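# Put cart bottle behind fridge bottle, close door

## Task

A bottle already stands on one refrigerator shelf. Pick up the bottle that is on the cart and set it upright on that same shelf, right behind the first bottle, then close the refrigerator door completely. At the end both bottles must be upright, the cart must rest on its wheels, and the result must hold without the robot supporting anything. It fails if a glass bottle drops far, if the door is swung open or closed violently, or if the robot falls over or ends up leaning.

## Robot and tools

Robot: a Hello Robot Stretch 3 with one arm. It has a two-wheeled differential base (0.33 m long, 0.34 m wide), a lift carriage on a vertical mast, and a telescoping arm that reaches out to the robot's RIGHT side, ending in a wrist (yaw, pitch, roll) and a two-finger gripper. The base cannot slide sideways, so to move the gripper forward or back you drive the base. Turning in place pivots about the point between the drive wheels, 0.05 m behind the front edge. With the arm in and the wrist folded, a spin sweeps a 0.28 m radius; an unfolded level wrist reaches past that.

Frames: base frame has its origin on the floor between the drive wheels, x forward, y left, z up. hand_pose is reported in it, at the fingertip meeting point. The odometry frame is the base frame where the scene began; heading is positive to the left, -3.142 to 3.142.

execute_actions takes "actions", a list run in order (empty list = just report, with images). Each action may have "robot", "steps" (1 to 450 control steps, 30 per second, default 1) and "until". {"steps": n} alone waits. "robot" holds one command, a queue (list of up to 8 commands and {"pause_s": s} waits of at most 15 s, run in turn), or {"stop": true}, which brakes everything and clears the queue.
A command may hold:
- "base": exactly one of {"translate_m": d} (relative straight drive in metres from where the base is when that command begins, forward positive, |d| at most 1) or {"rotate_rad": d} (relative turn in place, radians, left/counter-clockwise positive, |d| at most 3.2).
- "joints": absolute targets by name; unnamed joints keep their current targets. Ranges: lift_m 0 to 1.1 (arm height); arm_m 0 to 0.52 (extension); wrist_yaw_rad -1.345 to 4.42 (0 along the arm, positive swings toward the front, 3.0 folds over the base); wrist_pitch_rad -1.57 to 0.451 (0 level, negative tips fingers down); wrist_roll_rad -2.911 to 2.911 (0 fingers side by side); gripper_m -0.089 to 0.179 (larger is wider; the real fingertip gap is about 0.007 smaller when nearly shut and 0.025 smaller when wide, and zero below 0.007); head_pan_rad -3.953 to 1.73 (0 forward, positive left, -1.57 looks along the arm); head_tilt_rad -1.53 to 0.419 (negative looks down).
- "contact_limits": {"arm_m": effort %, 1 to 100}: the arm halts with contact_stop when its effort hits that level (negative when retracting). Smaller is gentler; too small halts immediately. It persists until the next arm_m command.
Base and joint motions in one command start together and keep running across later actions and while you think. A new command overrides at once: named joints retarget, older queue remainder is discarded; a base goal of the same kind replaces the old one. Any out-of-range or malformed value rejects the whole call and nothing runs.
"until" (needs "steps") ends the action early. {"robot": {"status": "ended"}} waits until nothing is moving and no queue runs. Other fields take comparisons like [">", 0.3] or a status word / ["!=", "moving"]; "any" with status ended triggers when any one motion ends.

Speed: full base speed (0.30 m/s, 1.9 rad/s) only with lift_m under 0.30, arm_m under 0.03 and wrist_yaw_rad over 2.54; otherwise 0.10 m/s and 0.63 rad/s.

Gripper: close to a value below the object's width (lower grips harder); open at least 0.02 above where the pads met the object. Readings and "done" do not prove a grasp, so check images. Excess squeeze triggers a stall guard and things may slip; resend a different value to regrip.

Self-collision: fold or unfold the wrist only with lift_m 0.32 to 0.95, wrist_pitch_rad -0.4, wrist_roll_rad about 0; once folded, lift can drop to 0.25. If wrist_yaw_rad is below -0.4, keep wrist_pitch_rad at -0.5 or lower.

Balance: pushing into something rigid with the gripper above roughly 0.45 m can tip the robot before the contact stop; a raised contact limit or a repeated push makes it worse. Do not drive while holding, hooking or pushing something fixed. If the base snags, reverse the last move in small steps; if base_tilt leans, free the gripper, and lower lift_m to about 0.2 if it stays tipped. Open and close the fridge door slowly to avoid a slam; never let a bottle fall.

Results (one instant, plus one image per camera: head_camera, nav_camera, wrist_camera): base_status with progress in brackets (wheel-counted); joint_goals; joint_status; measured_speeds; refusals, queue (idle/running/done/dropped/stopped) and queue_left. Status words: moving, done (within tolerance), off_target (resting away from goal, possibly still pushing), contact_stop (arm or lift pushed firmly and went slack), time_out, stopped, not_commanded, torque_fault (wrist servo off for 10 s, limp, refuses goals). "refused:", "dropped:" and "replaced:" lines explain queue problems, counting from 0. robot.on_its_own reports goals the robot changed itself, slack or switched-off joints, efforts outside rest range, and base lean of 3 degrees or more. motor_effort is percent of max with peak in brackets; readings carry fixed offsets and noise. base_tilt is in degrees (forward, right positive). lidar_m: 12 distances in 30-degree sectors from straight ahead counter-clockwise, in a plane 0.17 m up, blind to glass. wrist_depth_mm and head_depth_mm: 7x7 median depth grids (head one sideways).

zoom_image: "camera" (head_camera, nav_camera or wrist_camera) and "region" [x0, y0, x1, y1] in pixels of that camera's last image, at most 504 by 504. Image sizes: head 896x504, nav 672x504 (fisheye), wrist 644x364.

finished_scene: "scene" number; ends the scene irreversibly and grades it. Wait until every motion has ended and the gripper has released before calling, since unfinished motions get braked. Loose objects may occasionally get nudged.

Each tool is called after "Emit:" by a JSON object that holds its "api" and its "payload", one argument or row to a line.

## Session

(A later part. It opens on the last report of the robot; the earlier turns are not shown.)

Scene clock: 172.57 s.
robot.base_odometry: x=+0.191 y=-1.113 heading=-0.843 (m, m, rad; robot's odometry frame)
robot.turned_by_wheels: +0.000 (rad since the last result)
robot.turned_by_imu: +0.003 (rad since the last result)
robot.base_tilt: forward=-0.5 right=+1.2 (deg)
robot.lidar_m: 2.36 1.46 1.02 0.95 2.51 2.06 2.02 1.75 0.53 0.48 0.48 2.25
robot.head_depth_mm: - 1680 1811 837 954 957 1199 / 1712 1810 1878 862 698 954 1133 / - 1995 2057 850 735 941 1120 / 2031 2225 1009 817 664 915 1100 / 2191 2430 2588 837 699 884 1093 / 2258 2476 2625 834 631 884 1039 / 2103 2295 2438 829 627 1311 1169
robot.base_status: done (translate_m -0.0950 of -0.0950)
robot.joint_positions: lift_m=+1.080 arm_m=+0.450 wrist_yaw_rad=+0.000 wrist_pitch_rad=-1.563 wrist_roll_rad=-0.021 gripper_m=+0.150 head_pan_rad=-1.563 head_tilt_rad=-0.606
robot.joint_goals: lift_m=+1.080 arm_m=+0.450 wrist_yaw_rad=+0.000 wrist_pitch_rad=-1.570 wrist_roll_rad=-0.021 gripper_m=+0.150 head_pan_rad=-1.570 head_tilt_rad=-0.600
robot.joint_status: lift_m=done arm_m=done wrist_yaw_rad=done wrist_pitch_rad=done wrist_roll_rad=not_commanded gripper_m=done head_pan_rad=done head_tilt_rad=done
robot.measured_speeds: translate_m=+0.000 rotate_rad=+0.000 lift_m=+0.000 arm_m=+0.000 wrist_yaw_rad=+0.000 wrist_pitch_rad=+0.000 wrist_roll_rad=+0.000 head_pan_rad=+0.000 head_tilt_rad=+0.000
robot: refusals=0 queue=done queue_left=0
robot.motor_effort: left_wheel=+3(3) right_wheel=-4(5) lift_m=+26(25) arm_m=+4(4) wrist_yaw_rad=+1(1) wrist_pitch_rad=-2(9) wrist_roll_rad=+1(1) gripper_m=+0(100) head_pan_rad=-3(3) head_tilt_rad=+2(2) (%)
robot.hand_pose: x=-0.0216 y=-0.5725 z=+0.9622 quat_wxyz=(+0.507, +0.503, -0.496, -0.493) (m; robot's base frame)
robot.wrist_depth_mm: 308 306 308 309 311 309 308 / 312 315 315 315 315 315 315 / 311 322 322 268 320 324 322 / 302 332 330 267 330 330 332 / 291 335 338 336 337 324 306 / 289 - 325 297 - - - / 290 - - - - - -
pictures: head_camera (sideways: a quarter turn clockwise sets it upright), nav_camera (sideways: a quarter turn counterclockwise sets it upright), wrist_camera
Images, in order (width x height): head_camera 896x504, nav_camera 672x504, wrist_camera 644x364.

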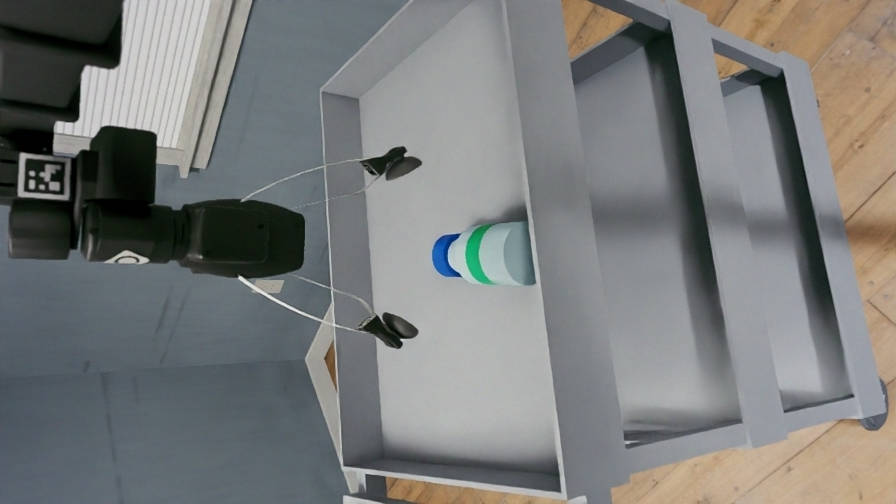

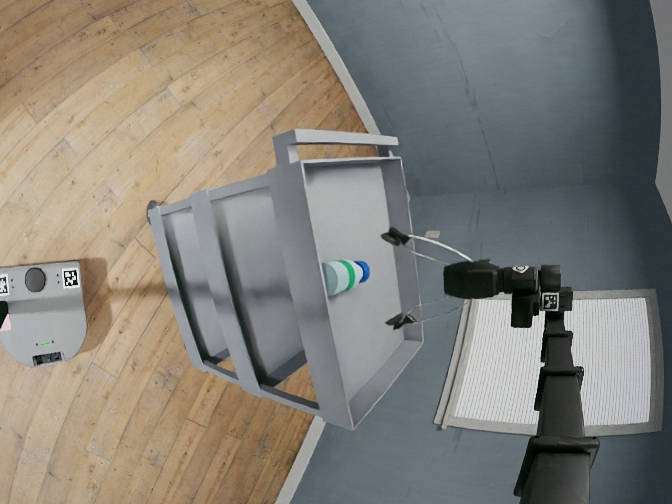

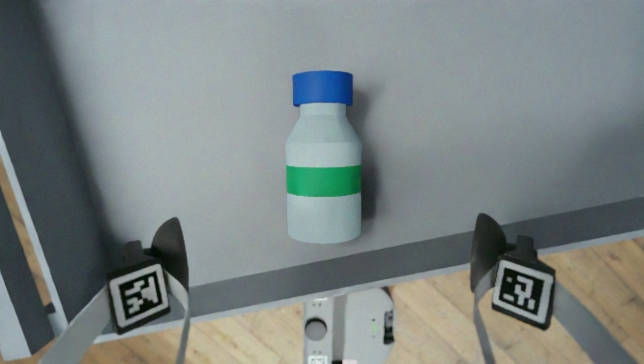

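Emit:
{"api": "execute_actions", "payload": {
  "actions": [
    {"robot":[{"joints":{"arm_m":0.49}},{"joints":{"lift_m":0.948}},{"joints":{"gripper_m":-0.03}},{"pause_s":1},{"joints":{"lift_m":1.08}},{"joints":{"wrist_pitch_rad":0,"arm_m":0.0}}],"steps":450,"until":{"robot":{"status":"ended"}}},
    {"steps":450,"until":{"robot":{"status":"ended"}}}
  ]
}}

Scene clock: 185.93 s.
robot.base_odometry: x=+0.191 y=-1.113 heading=-0.843 (m, m, rad; robot's odometry frame)
robot.turned_by_wheels: +0.000 (rad since the last result)
robot.turned_by_imu: +0.003 (rad since the last result)
robot.base_tilt: forward=-0.5 right=+1.3 (deg)
robot.lidar_m: 2.35 1.46 1.02 0.95 2.51 2.06 2.02 1.75 0.53 0.48 0.48 2.25
robot.head_depth_mm: 1529 - - - - 969 1201 / 1641 - - - - 1156 1134 / 1796 - - - - 1026 1118 / 1943 - - - 655 891 1103 / 2181 2445 2572 843 699 887 1092 / 2249 2486 2601 835 631 882 1041 / 2084 2289 2438 830 626 1313 1174
robot.base_status: done (translate_m -0.0950 of -0.0950)
robot.joint_positions: lift_m=+1.080 arm_m=+0.001 wrist_yaw_rad=+0.000 wrist_pitch_rad=-0.060 wrist_roll_rad=-0.021 gripper_m=+0.008 head_pan_rad=-1.563 head_tilt_rad=-0.606
robot.joint_goals: lift_m=+1.080 arm_m=+0.000 wrist_yaw_rad=+0.000 wrist_pitch_rad=+0.000 wrist_roll_rad=-0.021 gripper_m=+0.007 head_pan_rad=-1.570 head_tilt_rad=-0.600
robot.joint_status: lift_m=done arm_m=done wrist_yaw_rad=done wrist_pitch_rad=off_target wrist_roll_rad=not_commanded gripper_m=done head_pan_rad=done head_tilt_rad=done
robot.measured_speeds: translate_m=+0.000 rotate_rad=+0.000 lift_m=+0.000 arm_m=+0.000 wrist_yaw_rad=+0.000 wrist_pitch_rad=+0.000 wrist_roll_rad=+0.000 head_pan_rad=+0.000 head_tilt_rad=+0.000
robot: refusals=0 queue=dropped queue_left=0
robot.on_its_own: gripper_m is held at +0.007, not at your -0.030, by its stall guard, which is still easing
robot.motor_effort: left_wheel=+3(3) right_wheel=-4(5) lift_m=+28(28) arm_m=-4(9) wrist_yaw_rad=+1(1) wrist_pitch_rad=+22(22) wrist_roll_rad=+1(1) gripper_m=-24(100) head_pan_rad=-3(4) head_tilt_rad=+2(2) (%)
robot.hand_pose: x=-0.0214 y=-0.4008 z=+1.1790 quat_wxyz=(+0.715, +0.022, -0.699, -0.021) (m; robot's base frame)
robot.wrist_depth_mm: - - - - - - - / - - - - - - - / - - - 132 - - - / - - - 140 - - - / - - - 133 - - - / - - 146 132 144 - - / - - 629 136 619 692 -
pictures: head_camera (sideways: a quarter turn clockwise sets it upright), nav_camera (sideways: a quarter turn counterclockwise sets it upright), wrist_camera
Images, in order (width x height): head_camera 896x504, nav_camera 672x504, wrist_camera 644x364.

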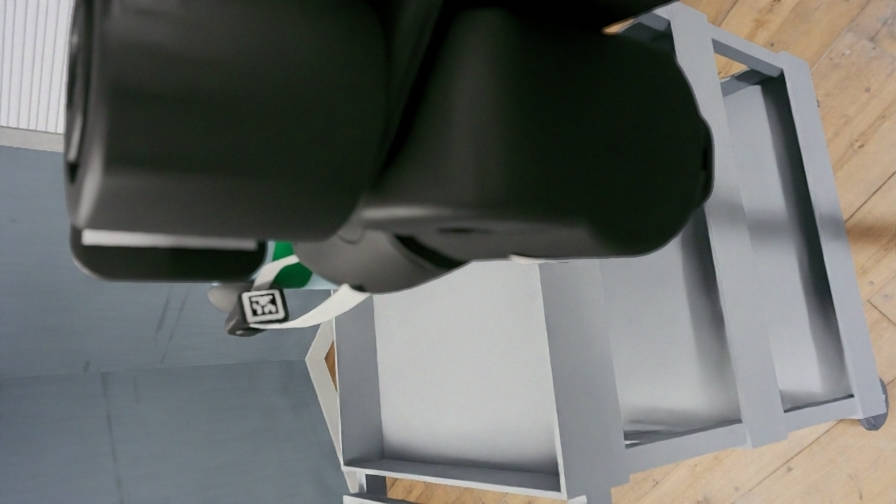

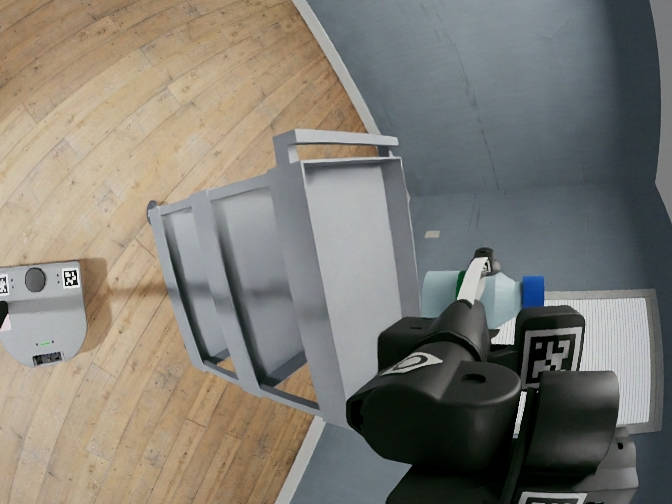

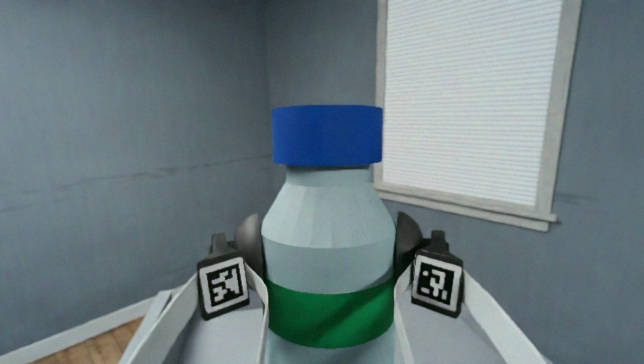

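Emit:
{"api": "execute_actions", "payload": {
  "actions": [
    {"robot":{"joints":{"gripper_m":0.005,"wrist_pitch_rad":0.05,"head_tilt_rad":-1.0}},"steps":20},
    {"robot":[{"base":{"translate_m":0.095}},{"base":{"rotate_rad":0.84}},{"base":{"translate_m":0.83},"joints":{"lift_m":0.2}},{"base":{"rotate_rad":1.53}},{"base":{"translate_m":0.17}}],"steps":450,"until":{"robot":{"status":"ended"}}},
    {"steps":450,"until":{"robot":{"status":"ended"}}}
  ]
}}

Scene clock: 207.20 s.
robot.base_odometry: x=+1.092 y=-1.017 heading=+1.526 (m, m, rad; robot's odometry frame)
robot.turned_by_wheels: +2.370 (rad since the last result)
robot.turned_by_imu: +2.386 (rad since the last result)
robot.base_tilt: forward=-0.5 right=+1.4 (deg)
robot.lidar_m: 0.35 2.23 2.71 1.43 1.35 2.48 2.39 1.57 0.58 0.60 0.49 0.36
robot.head_depth_mm: 497 590 1518 1521 1350 1215 1094 / 630 622 745 1452 1344 1209 1110 / 664 989 987 1064 1294 1218 - / 658 1082 1025 1299 1271 1216 - / 651 1087 1023 1290 1277 1192 1076 / 646 1091 1014 1288 1281 1178 1075 / 641 906 935 1016 1114 1132 1054
robot.base_status: done (translate_m +0.1700 of +0.1700)
robot.joint_positions: lift_m=+0.200 arm_m=+0.001 wrist_yaw_rad=+0.000 wrist_pitch_rad=-0.010 wrist_roll_rad=-0.021 gripper_m=+0.021 head_pan_rad=-1.563 head_tilt_rad=-0.988
robot.joint_goals: lift_m=+0.200 arm_m=+0.000 wrist_yaw_rad=+0.000 wrist_pitch_rad=+0.050 wrist_roll_rad=-0.021 gripper_m=+0.020 head_pan_rad=-1.570 head_tilt_rad=-1.000
robot.joint_status: lift_m=done arm_m=done wrist_yaw_rad=done wrist_pitch_rad=off_target wrist_roll_rad=not_commanded gripper_m=done head_pan_rad=done head_tilt_rad=done
robot.measured_speeds: translate_m=+0.000 rotate_rad=+0.000 lift_m=+0.000 arm_m=+0.000 wrist_yaw_rad=+0.000 wrist_pitch_rad=+0.000 wrist_roll_rad=+0.000 head_pan_rad=+0.000 head_tilt_rad=+0.000
robot: refusals=0 queue=done queue_left=0
robot.on_its_own: gripper_m is held at +0.020, not at your +0.005, by its stall guard, which is not easing now
robot.motor_effort: left_wheel=-4(8) right_wheel=+5(11) lift_m=+24(29) arm_m=-4(5) wrist_yaw_rad=-1(0) wrist_pitch_rad=+22(25) wrist_roll_rad=+1(1) gripper_m=-19(57) head_pan_rad=-3(3) head_tilt_rad=-6(26) (%)
robot.hand_pose: x=-0.0214 y=-0.4024 z=+0.3120 quat_wxyz=(+0.715, +0.004, -0.699, -0.004) (m; robot's base frame)
robot.wrist_depth_mm: 344 383 389 385 370 296 799 / 376 542 720 732 487 305 851 / 369 533 750 132 426 313 842 / 369 529 774 140 426 318 863 / 370 536 735 133 246 328 888 / 367 485 148 133 143 338 735 / 368 388 362 136 355 355 572
pictures: head_camera (sideways: a quarter turn clockwise sets it upright), nav_camera (sideways: a quarter turn counterclockwise sets it upright), wrist_camera
Images, in order (width x height): head_camera 896x504, nav_camera 672x504, wrist_camera 644x364.

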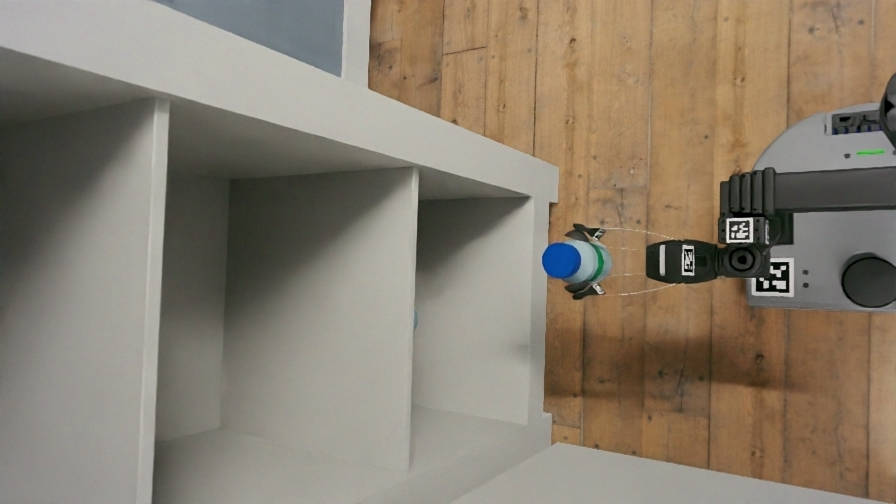

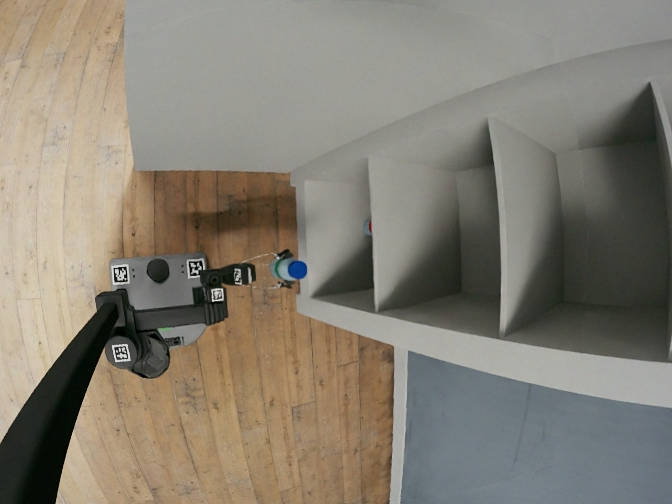

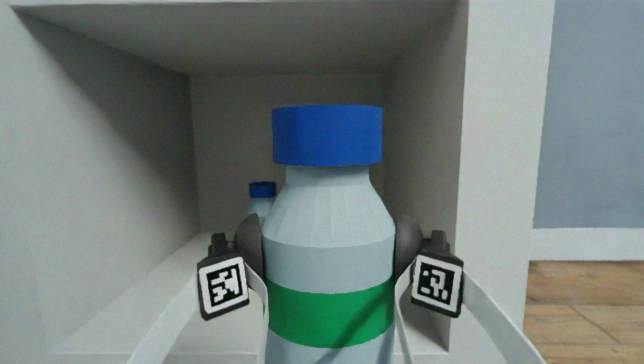

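Emit:
{"api": "execute_actions", "payload": {
  "actions": [
    {"robot":[{"base":{"translate_m":-0.02},"joints":{"arm_m":0.295}},{"joints":{"lift_m":0.075}}],"steps":450,"until":{"robot":{"status":"ended"}}}
  ]
}}

Scene clock: 212.93 s.
robot.base_odometry: x=+1.091 y=-1.037 heading=+1.526 (m, m, rad; robot's odometry frame)
robot.turned_by_wheels: +0.000 (rad since the last result)
robot.turned_by_imu: +0.001 (rad since the last result)
robot.base_tilt: forward=-0.5 right=+1.3 (deg)
robot.lidar_m: 0.37 2.25 2.71 1.40 1.33 2.45 2.37 1.57 0.58 0.58 0.52 0.38
robot.head_depth_mm: 492 1154 1523 1529 1349 1215 1098 / 555 599 736 1487 1338 1200 1112 / 663 856 964 1021 1309 1203 - / 656 1087 1026 1270 1266 1197 - / 653 1082 1017 1292 1275 1184 1080 / 646 1084 1009 1286 1283 1177 1077 / 639 967 966 1034 1178 1146 1071
robot.base_status: done (translate_m -0.0200 of -0.0200)
robot.joint_positions: lift_m=+0.075 arm_m=+0.295 wrist_yaw_rad=+0.000 wrist_pitch_rad=+0.031 wrist_roll_rad=-0.021 gripper_m=+0.021 head_pan_rad=-1.563 head_tilt_rad=-0.988
robot.joint_goals: lift_m=+0.075 arm_m=+0.295 wrist_yaw_rad=+0.000 wrist_pitch_rad=+0.050 wrist_roll_rad=-0.021 gripper_m=+0.020 head_pan_rad=-1.570 head_tilt_rad=-1.000
robot.joint_status: lift_m=done arm_m=done wrist_yaw_rad=done wrist_pitch_rad=off_target wrist_roll_rad=not_commanded gripper_m=done head_pan_rad=done head_tilt_rad=done
robot.measured_speeds: translate_m=+0.000 rotate_rad=+0.000 lift_m=+0.000 arm_m=+0.000 wrist_yaw_rad=+0.000 wrist_pitch_rad=+0.000 wrist_roll_rad=+0.000 head_pan_rad=+0.000 head_tilt_rad=+0.000
robot: refusals=0 queue=done queue_left=0
robot.on_its_own: gripper_m is held at +0.020, not at your +0.005, by its stall guard, which is not easing now
robot.motor_effort: left_wheel=-3(8) right_wheel=+5(7) lift_m=+21(25) arm_m=+4(7) wrist_yaw_rad=+1(1) wrist_pitch_rad=+7(21) wrist_roll_rad=+1(1) gripper_m=-19(19) head_pan_rad=-3(3) head_tilt_rad=-5(5) (%)
robot.hand_pose: x=-0.0215 y=-0.6966 z=+0.1978 quat_wxyz=(+0.715, -0.011, -0.699, +0.011) (m; robot's base frame)
robot.wrist_depth_mm: 395 447 443 437 427 206 136 / 391 455 452 447 428 207 136 / 391 459 462 133 371 207 136 / 394 464 470 140 376 206 137 / 379 407 318 133 225 206 137 / 291 287 198 132 143 194 137 / 211 210 203 135 194 185 138
pictures: head_camera (sideways: a quarter turn clockwise sets it upright), nav_camera (sideways: a quarter turn counterclockwise sets it upright), wrist_camera
Images, in order (width x height): head_camera 896x504, nav_camera 672x504, wrist_camera 644x364.

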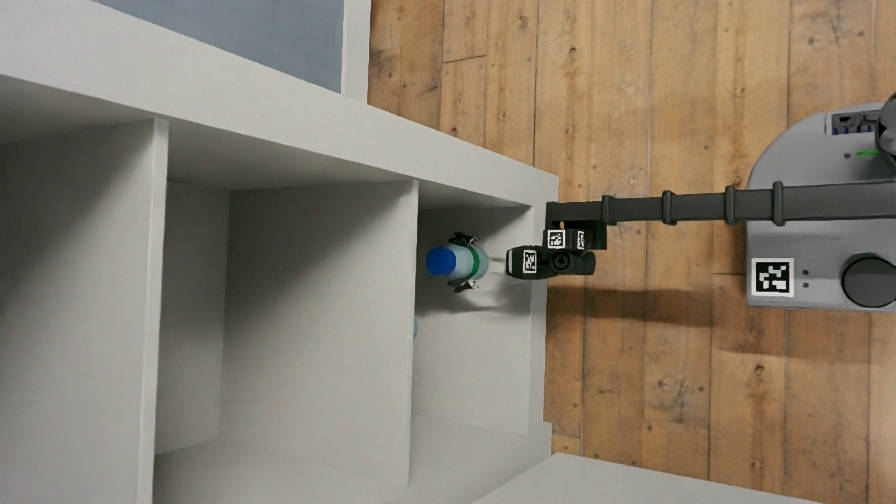

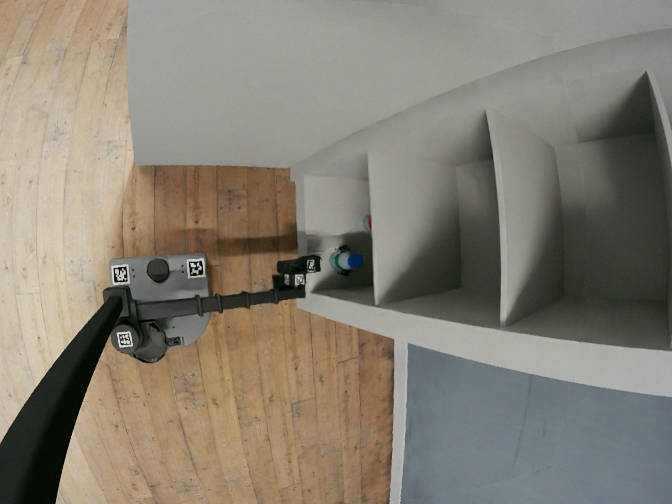

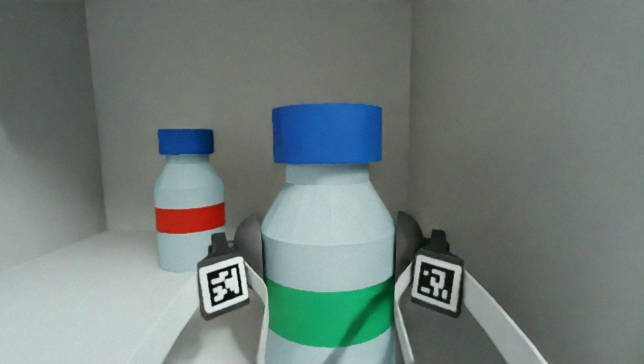

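Emit:
{"api": "execute_actions", "payload": {
  "actions": [
    {"robot":[{"joints":{"gripper_m":0.13}},{"joints":{"arm_m":0.1}},{"joints":{"lift_m":0.17,"wrist_pitch_rad":-0.4},"base":{"translate_m":0.14}},{"joints":{"arm_m":0.40}}],"steps":450,"until":{"robot":{"status":"ended"}}}
  ]
}}

Scene clock: 223.43 s.
robot.base_odometry: x=+1.097 y=-0.897 heading=+1.526 (m, m, rad; robot's odometry frame)
robot.turned_by_wheels: +0.000 (rad since the last result)
robot.turned_by_imu: +0.003 (rad since the last result)
robot.base_tilt: forward=-0.6 right=+1.4 (deg)
robot.lidar_m: 0.23 0.24 2.70 1.55 1.47 2.58 2.51 1.57 0.62 0.68 0.33 0.24
robot.head_depth_mm: 675 712 793 1448 1355 1206 1092 / 668 1012 1000 1055 1318 1205 1107 / 663 1079 1028 1261 1294 1195 - / 656 1088 1026 1107 1293 1202 - / 652 1091 1014 1297 1285 1189 1076 / 647 767 870 999 1160 1151 1059 / 537 604 697 715 728 747 763
robot.base_status: done (translate_m +0.1400 of +0.1400)
robot.joint_positions: lift_m=+0.170 arm_m=+0.400 wrist_yaw_rad=+0.000 wrist_pitch_rad=-0.413 wrist_roll_rad=-0.021 gripper_m=+0.130 head_pan_rad=-1.563 head_tilt_rad=-0.988
robot.joint_goals: lift_m=+0.170 arm_m=+0.400 wrist_yaw_rad=+0.000 wrist_pitch_rad=-0.400 wrist_roll_rad=-0.021 gripper_m=+0.130 head_pan_rad=-1.570 head_tilt_rad=-1.000
robot.joint_status: lift_m=done arm_m=done wrist_yaw_rad=done wrist_pitch_rad=done wrist_roll_rad=not_commanded gripper_m=done head_pan_rad=done head_tilt_rad=done
robot.measured_speeds: translate_m=+0.000 rotate_rad=+0.000 lift_m=+0.000 arm_m=+0.000 wrist_yaw_rad=+0.000 wrist_pitch_rad=+0.000 wrist_roll_rad=+0.000 head_pan_rad=+0.000 head_tilt_rad=+0.000
robot: refusals=0 queue=done queue_left=0
robot.motor_effort: left_wheel=-3(6) right_wheel=+5(10) lift_m=+26(24) arm_m=+5(1) wrist_yaw_rad=+1(1) wrist_pitch_rad=+4(5) wrist_roll_rad=+1(1) gripper_m=-1(81) head_pan_rad=-3(4) head_tilt_rad=-5(6) (%)
robot.hand_pose: x=-0.0215 y=-0.7697 z=+0.1836 quat_wxyz=(+0.700, +0.147, -0.684, -0.144) (m; robot's base frame)
robot.wrist_depth_mm: 229 307 317 314 315 315 303 / 231 327 348 199 345 342 303 / 231 324 375 211 374 373 304 / 230 307 328 231 325 322 293 / 231 267 260 250 261 268 257 / 211 223 217 215 214 - 214 / 187 179 185 184 183 182 172
pictures: head_camera (sideways: a quarter turn clockwise sets it upright), nav_camera (sideways: a quarter turn counterclockwise sets it upright), wrist_camera
Images, in order (width x height): head_camera 896x504, nav_camera 672x504, wrist_camera 644x364.

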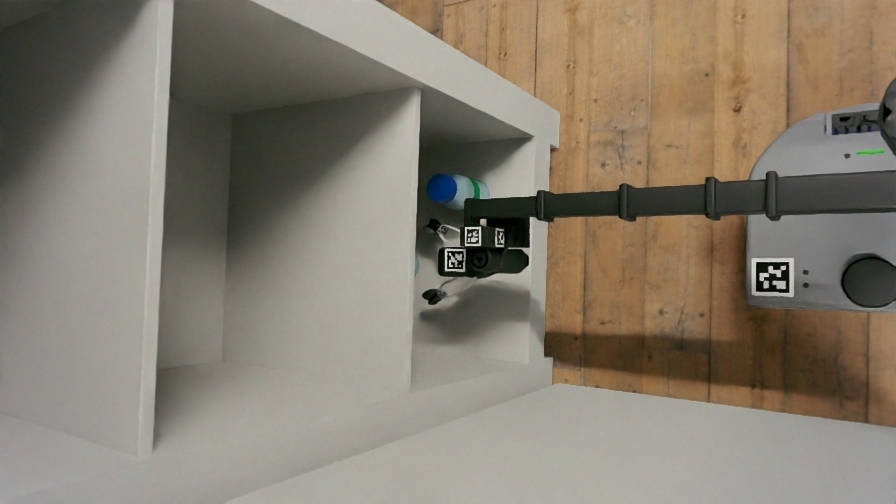

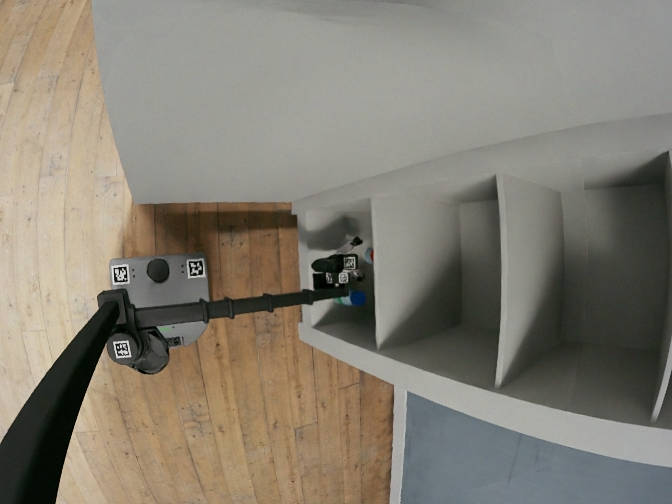

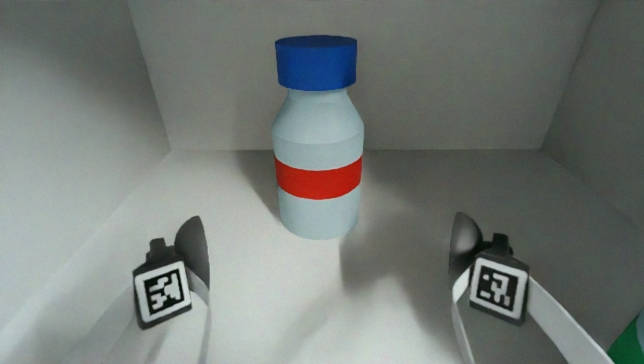

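Emit:
{"api": "execute_actions", "payload": {
  "actions": [
    {"robot":[{"joints":{"arm_m":0.515}},{"joints":{"gripper_m":0.0}},{"pause_s":1},{"joints":{"lift_m":0.2}},{"joints":{"arm_m":0.235}}],"steps":450,"until":{"robot":{"status":"ended"}}}
  ]
}}

Scene clock: 232.47 s.
robot.base_odometry: x=+1.097 y=-0.897 heading=+1.526 (m, m, rad; robot's odometry frame)
robot.turned_by_wheels: +0.000 (rad since the last result)
robot.turned_by_imu: +0.002 (rad since the last result)
robot.base_tilt: forward=-0.6 right=+1.3 (deg)
robot.lidar_m: 0.23 0.24 2.70 1.56 1.47 2.60 2.51 1.57 0.62 0.55 0.32 0.24
robot.head_depth_mm: 677 712 789 1437 1351 1210 1096 / 670 1016 998 1055 1321 1207 1107 / 664 1082 1030 1280 1276 1213 - / 656 1085 1024 1295 1267 1202 - / 650 1087 1018 1298 1278 1189 1077 / 646 764 867 1004 1161 1150 1060 / 539 604 696 712 729 743 764
robot.base_status: done (translate_m +0.1400 of +0.1400)
robot.joint_positions: lift_m=+0.200 arm_m=+0.235 wrist_yaw_rad=+0.001 wrist_pitch_rad=-0.439 wrist_roll_rad=-0.021 gripper_m=+0.022 head_pan_rad=-1.563 head_tilt_rad=-0.988
robot.joint_goals: lift_m=+0.200 arm_m=+0.235 wrist_yaw_rad=+0.000 wrist_pitch_rad=-0.400 wrist_roll_rad=-0.021 gripper_m=+0.022 head_pan_rad=-1.570 head_tilt_rad=-1.000
robot.joint_status: lift_m=done arm_m=done wrist_yaw_rad=done wrist_pitch_rad=done wrist_roll_rad=not_commanded gripper_m=done head_pan_rad=done head_tilt_rad=done
robot.measured_speeds: translate_m=+0.000 rotate_rad=+0.000 lift_m=+0.000 arm_m=+0.000 wrist_yaw_rad=+0.000 wrist_pitch_rad=+0.000 wrist_roll_rad=+0.000 head_pan_rad=+0.000 head_tilt_rad=+0.000
robot: refusals=0 queue=done queue_left=0
robot.on_its_own: gripper_m is held at +0.022, not at your +0.000, by its stall guard, which is not easing now
robot.motor_effort: left_wheel=-3(3) right_wheel=+3(5) lift_m=+28(32) arm_m=-4(7) wrist_yaw_rad=+0(3) wrist_pitch_rad=+14(14) wrist_roll_rad=+1(1) gripper_m=-19(100) head_pan_rad=-3(3) head_tilt_rad=-5(5) (%)
robot.hand_pose: x=-0.0214 y=-0.6020 z=+0.2078 quat_wxyz=(+0.698, +0.156, -0.682, -0.152) (m; robot's base frame)
robot.wrist_depth_mm: 233 327 475 465 462 451 302 / 234 329 513 118 503 226 275 / 234 332 453 87 422 216 288 / 233 329 363 95 346 222 302 / 233 290 283 107 119 251 274 / 232 247 126 108 115 240 241 / 212 211 209 124 203 208 206
pictures: head_camera (sideways: a quarter turn clockwise sets it upright), nav_camera (sideways: a quarter turn counterclockwise sets it upright), wrist_camera
Images, in order (width x height): head_camera 896x504, nav_camera 672x504, wrist_camera 644x364.

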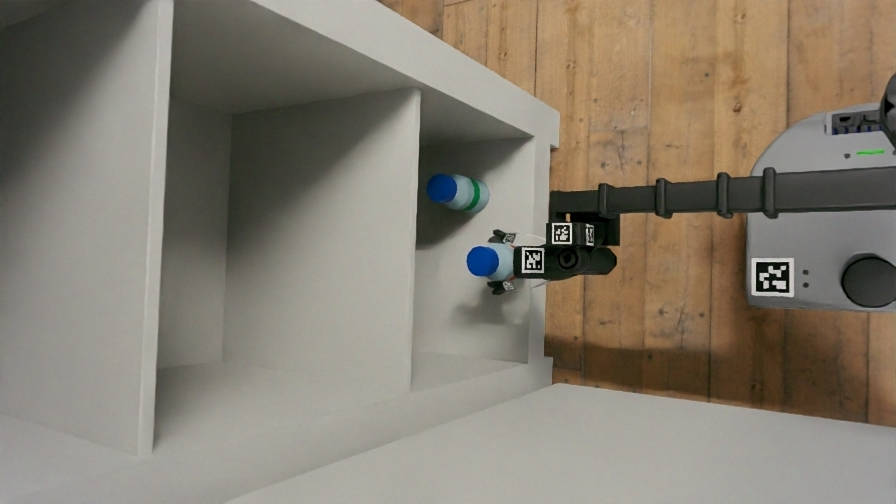

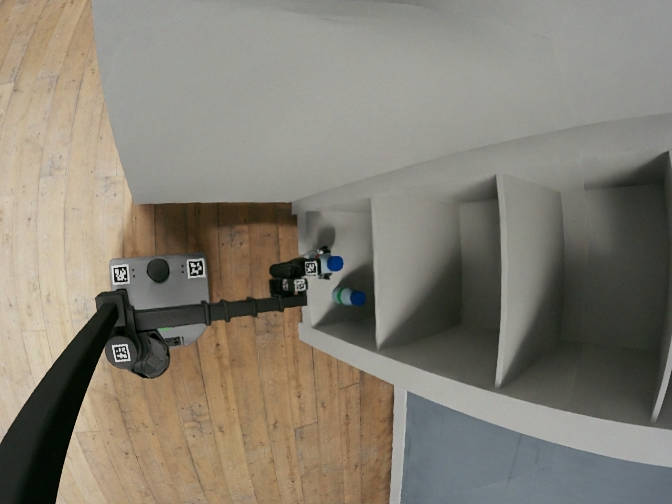

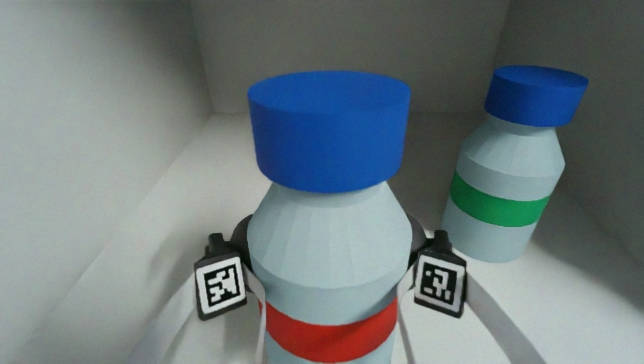

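Emit:
{"api": "execute_actions", "payload": {
  "actions": [
    {"robot":[{"base":{"translate_m":-0.14}},{"joints":{"lift_m":0.172}},{"joints":{"gripper_m":0.12}},{"joints":{"arm_m":0.06}},{"joints":{"lift_m":0.35}},{"joints":{"arm_m":0.0}}],"steps":450,"until":{"robot":{"status":"ended"}}}
  ]
}}

Scene clock: 244.07 s.
robot.base_odometry: x=+1.091 y=-1.037 heading=+1.526 (m, m, rad; robot's odometry frame)
robot.turned_by_wheels: +0.000 (rad since the last result)
robot.turned_by_imu: +0.001 (rad since the last result)
robot.base_tilt: forward=-0.5 right=+1.4 (deg)
robot.lidar_m: 0.37 2.26 2.71 1.41 1.33 2.45 2.37 1.57 0.58 0.55 0.52 0.38
robot.head_depth_mm: 493 1159 1517 1521 1344 1216 1098 / 556 600 735 1478 1341 1205 1109 / 664 863 970 1024 1306 1232 - / 657 1086 1022 1204 1286 - - / 650 1084 1016 1294 1276 1193 1078 / 646 1086 1011 1292 1275 1179 1077 / 641 966 968 1037 1178 1144 1066
robot.base_status: done (translate_m -0.1400 of -0.1400)
robot.joint_positions: lift_m=+0.350 arm_m=+0.001 wrist_yaw_rad=+0.001 wrist_pitch_rad=-0.420 wrist_roll_rad=-0.021 gripper_m=+0.120 head_pan_rad=-1.563 head_tilt_rad=-0.988
robot.joint_goals: lift_m=+0.350 arm_m=+0.000 wrist_yaw_rad=+0.000 wrist_pitch_rad=-0.400 wrist_roll_rad=-0.021 gripper_m=+0.120 head_pan_rad=-1.570 head_tilt_rad=-1.000
robot.joint_status: lift_m=done arm_m=done wrist_yaw_rad=done wrist_pitch_rad=done wrist_roll_rad=not_commanded gripper_m=done head_pan_rad=done head_tilt_rad=done
robot.measured_speeds: translate_m=+0.000 rotate_rad=+0.000 lift_m=+0.000 arm_m=+0.000 wrist_yaw_rad=+0.000 wrist_pitch_rad=+0.000 wrist_roll_rad=+0.000 head_pan_rad=+0.000 head_tilt_rad=+0.000
robot: refusals=0 queue=done queue_left=0
robot.motor_effort: left_wheel=-3(8) right_wheel=+5(6) lift_m=+25(24) arm_m=-5(6) wrist_yaw_rad=-1(1) wrist_pitch_rad=+7(14) wrist_roll_rad=+1(1) gripper_m=+0(80) head_pan_rad=-3(3) head_tilt_rad=-5(5) (%)
robot.hand_pose: x=-0.0214 y=-0.3706 z=+0.3620 quat_wxyz=(+0.699, +0.150, -0.684, -0.146) (m; robot's base frame)
robot.wrist_depth_mm: 392 571 667 675 409 281 779 / 394 571 736 719 415 309 853 / 395 570 803 792 411 343 939 / 395 565 667 599 416 855 871 / 433 504 529 439 490 702 710 / 456 474 478 468 464 606 578 / 444 503 508 502 500 497 505
pictures: head_camera (sideways: a quarter turn clockwise sets it upright), nav_camera (sideways: a quarter turn counterclockwise sets it upright), wrist_camera
Images, in order (width x height): head_camera 896x504, nav_camera 672x504, wrist_camera 644x364.

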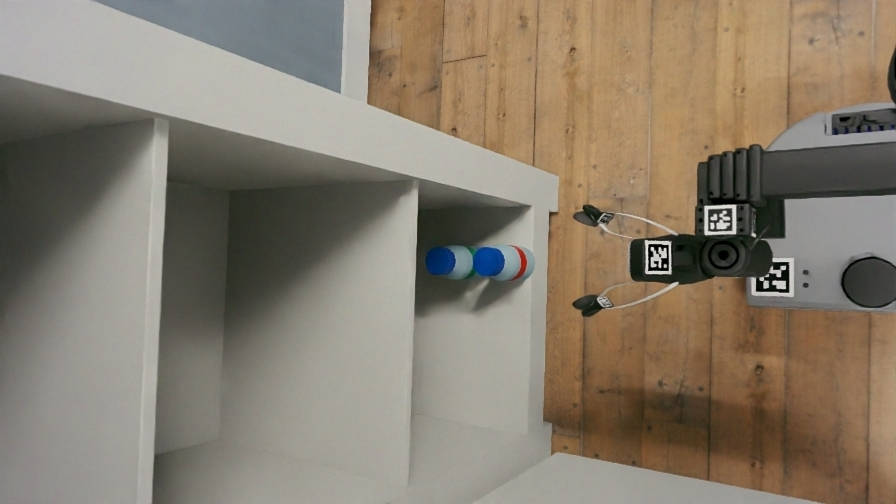

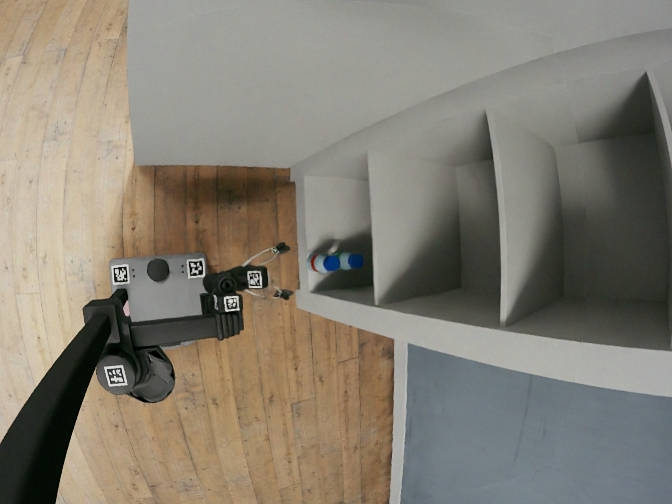

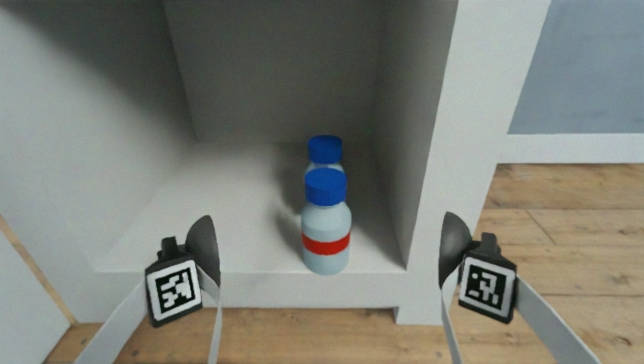

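Emit:
{"api": "execute_actions", "payload": {
  "actions": [
    {"robot":[{"joints":{"gripper_m":0.0,"arm_m":0.08}},{"joints":{"lift_m":0.14}},{"joints":{"arm_m":0.19}},{"joints":{"arm_m":0.08}},{"joints":{"lift_m":0.35}},{"joints":{"arm_m":0.0}}],"steps":450,"until":{"robot":{"status":"ended"}}}
  ]
}}

Scene clock: 257.67 s.
robot.base_odometry: x=+1.091 y=-1.037 heading=+1.526 (m, m, rad; robot's odometry frame)
robot.turned_by_wheels: +0.000 (rad since the last result)
robot.turned_by_imu: +0.003 (rad since the last result)
robot.base_tilt: forward=-0.5 right=+1.3 (deg)
robot.lidar_m: 0.37 2.26 2.70 1.41 1.33 2.44 2.37 1.57 0.58 0.58 0.52 0.38
robot.head_depth_mm: 494 1155 1523 1524 1346 1208 1092 / 556 601 735 1484 1337 1201 1109 / 662 863 970 1020 1307 1234 - / 658 1085 1021 1192 1282 - - / 651 1088 1018 1288 1273 1187 1083 / 645 1083 1014 1287 1282 1179 1075 / 641 966 965 1036 1184 1149 1067
robot.base_status: done (translate_m -0.1400 of -0.1400)
robot.joint_positions: lift_m=+0.350 arm_m=+0.001 wrist_yaw_rad=+0.000 wrist_pitch_rad=-0.420 wrist_roll_rad=-0.021 gripper_m=+0.000 head_pan_rad=-1.563 head_tilt_rad=-0.988
robot.joint_goals: lift_m=+0.350 arm_m=+0.000 wrist_yaw_rad=+0.000 wrist_pitch_rad=-0.400 wrist_roll_rad=-0.021 gripper_m=+0.000 head_pan_rad=-1.570 head_tilt_rad=-1.000
robot.joint_status: lift_m=done arm_m=done wrist_yaw_rad=done wrist_pitch_rad=done wrist_roll_rad=not_commanded gripper_m=done head_pan_rad=done head_tilt_rad=done
robot.measured_speeds: translate_m=+0.000 rotate_rad=+0.000 lift_m=+0.000 arm_m=+0.000 wrist_yaw_rad=+0.000 wrist_pitch_rad=+0.000 wrist_roll_rad=+0.000 head_pan_rad=+0.000 head_tilt_rad=+0.000
robot: refusals=0 queue=done queue_left=0
robot.motor_effort: left_wheel=-3(3) right_wheel=+5(5) lift_m=+26(27) arm_m=-5(5) wrist_yaw_rad=+1(0) wrist_pitch_rad=+7(8) wrist_roll_rad=+1(1) gripper_m=-2(79) head_pan_rad=-3(3) head_tilt_rad=-5(5) (%)
robot.hand_pose: x=-0.0214 y=-0.3706 z=+0.3620 quat_wxyz=(+0.699, +0.149, -0.684, -0.146) (m; robot's base frame)
robot.wrist_depth_mm: 397 567 680 683 408 279 780 / 393 575 734 737 413 309 865 / 391 569 781 789 412 346 929 / 402 572 670 604 408 852 858 / 433 508 533 539 424 686 699 / 463 476 474 - 468 583 584 / 454 517 515 506 504 497 500
pictures: head_camera (sideways: a quarter turn clockwise sets it upright), nav_camera (sideways: a quarter turn counterclockwise sets it upright), wrist_camera
Images, in order (width x height): head_camera 896x504, nav_camera 672x504, wrist_camera 644x364.

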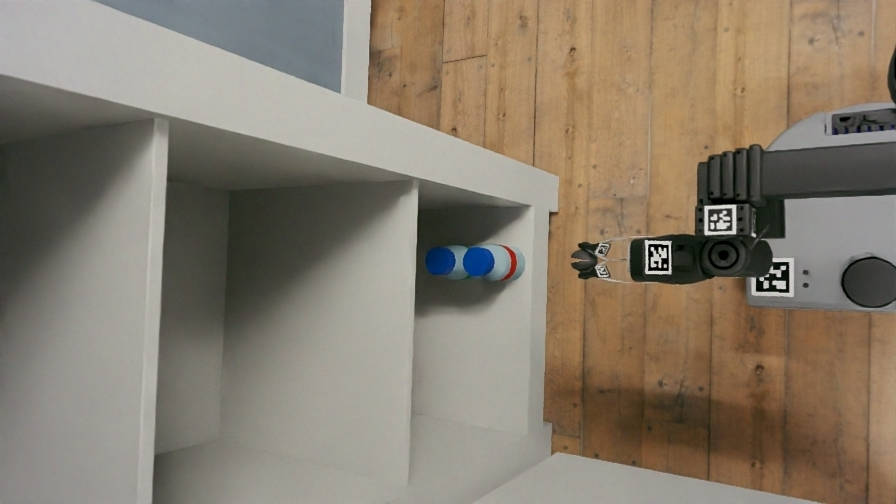

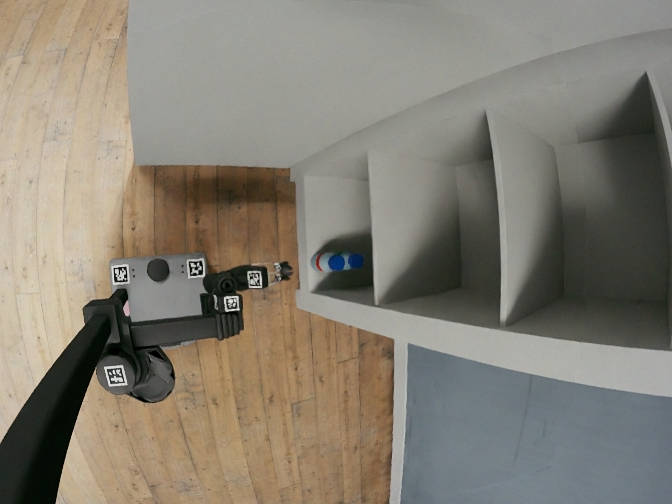

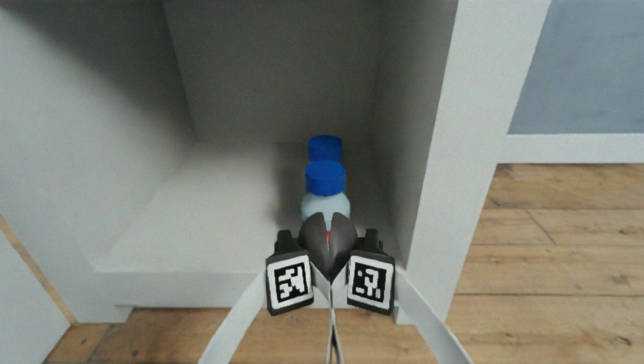

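Emit:
{"api": "execute_actions", "payload": {
  "actions": [
    {"robot":[{"joints":{"wrist_yaw_rad":3.0}},{"joints":{"lift_m":0.27}},{"base":{"rotate_rad":1.1}},{"base":{"translate_m":0.85}},{"base":{"rotate_rad":-2.02}},{"base":{"translate_m":1.0}},{"base":{"rotate_rad":0.92},"joints":{"head_pan_rad":-2.4}},{"base":{"translate_m":-0.95},"joints":{"lift_m":0.33}}],"steps":450,"until":{"robot":{"status":"ended"}}},
    {"steps":450,"until":{"robot":{"status":"ended"}}},
    {"steps":450,"until":{"robot":{"status":"ended"}}}
  ]
}}

Scene clock: 288.63 s.
robot.base_odometry: x=+1.131 y=-0.997 heading=+1.526 (m, m, rad; robot's odometry frame)
robot.turned_by_wheels: +0.000 (rad since the last result)
robot.turned_by_imu: +0.016 (rad since the last result)
robot.base_tilt: forward=-0.5 right=+1.3 (deg)
robot.lidar_m: 2.34 2.24 2.74 1.48 1.40 2.49 2.41 1.49 0.34 0.34 0.40 1.57
robot.head_depth_mm: 2219 2041 1736 1518 1345 1212 1112 / 1910 2024 1734 1510 1337 1241 - / 1666 1923 1719 1494 1330 1224 - / 1474 1766 1717 1493 1322 1229 - / 1319 1567 1674 1438 1011 1214 - / 315 342 392 530 757 1122 1059 / 295 334 400 499 662 988 1070
robot.base_status: done (translate_m -0.9500 of -0.9500)
robot.joint_positions: lift_m=+0.330 arm_m=+0.001 wrist_yaw_rad=+3.000 wrist_pitch_rad=-0.420 wrist_roll_rad=-0.021 gripper_m=+0.000 head_pan_rad=-2.393 head_tilt_rad=-0.990
robot.joint_goals: lift_m=+0.330 arm_m=+0.000 wrist_yaw_rad=+3.000 wrist_pitch_rad=-0.400 wrist_roll_rad=-0.021 gripper_m=+0.000 head_pan_rad=-2.400 head_tilt_rad=-1.000
robot.joint_status: lift_m=done arm_m=done wrist_yaw_rad=done wrist_pitch_rad=done wrist_roll_rad=not_commanded gripper_m=done head_pan_rad=done head_tilt_rad=done
robot.measured_speeds: translate_m=+0.000 rotate_rad=+0.000 lift_m=+0.000 arm_m=+0.000 wrist_yaw_rad=+0.000 wrist_pitch_rad=+0.000 wrist_roll_rad=+0.000 head_pan_rad=+0.000 head_tilt_rad=+0.000
robot: refusals=0 queue=done queue_left=0
robot.motor_effort: left_wheel=-1(25) right_wheel=+1(22) lift_m=+25(25) arm_m=-4(4) wrist_yaw_rad=+0(2) wrist_pitch_rad=+7(8) wrist_roll_rad=+0(1) gripper_m=-2(3) head_pan_rad=-3(42) head_tilt_rad=-5(5) (%)
robot.hand_pose: x=+0.0105 y=+0.0755 z=+0.3422 quat_wxyz=(+0.195, +0.693, +0.100, +0.687) (m; robot's base frame)
robot.wrist_depth_mm: - - - - - - - / - - - - - - - / - - - - - - - / 872 872 868 833 829 852 833 / 698 694 683 721 671 667 682 / 571 575 - - 574 556 563 / 492 497 - - 484 482 479
pictures: head_camera (sideways: a quarter turn clockwise sets it upright), nav_camera (sideways: a quarter turn counterclockwise sets it upright), wrist_camera
Images, in order (width x height): head_camera 896x504, nav_camera 672x504, wrist_camera 644x364.

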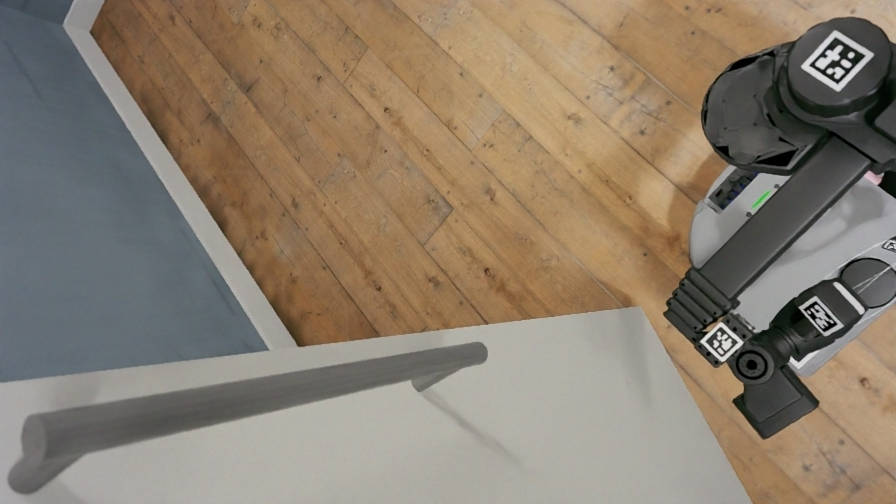

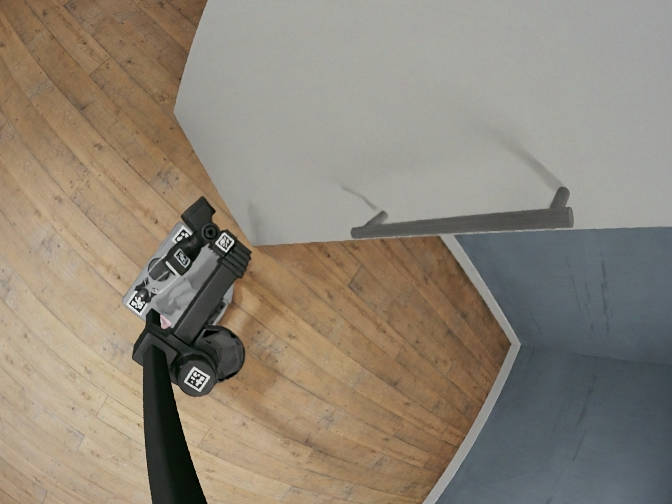

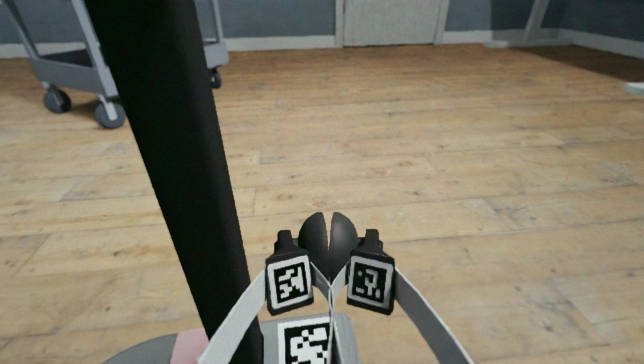

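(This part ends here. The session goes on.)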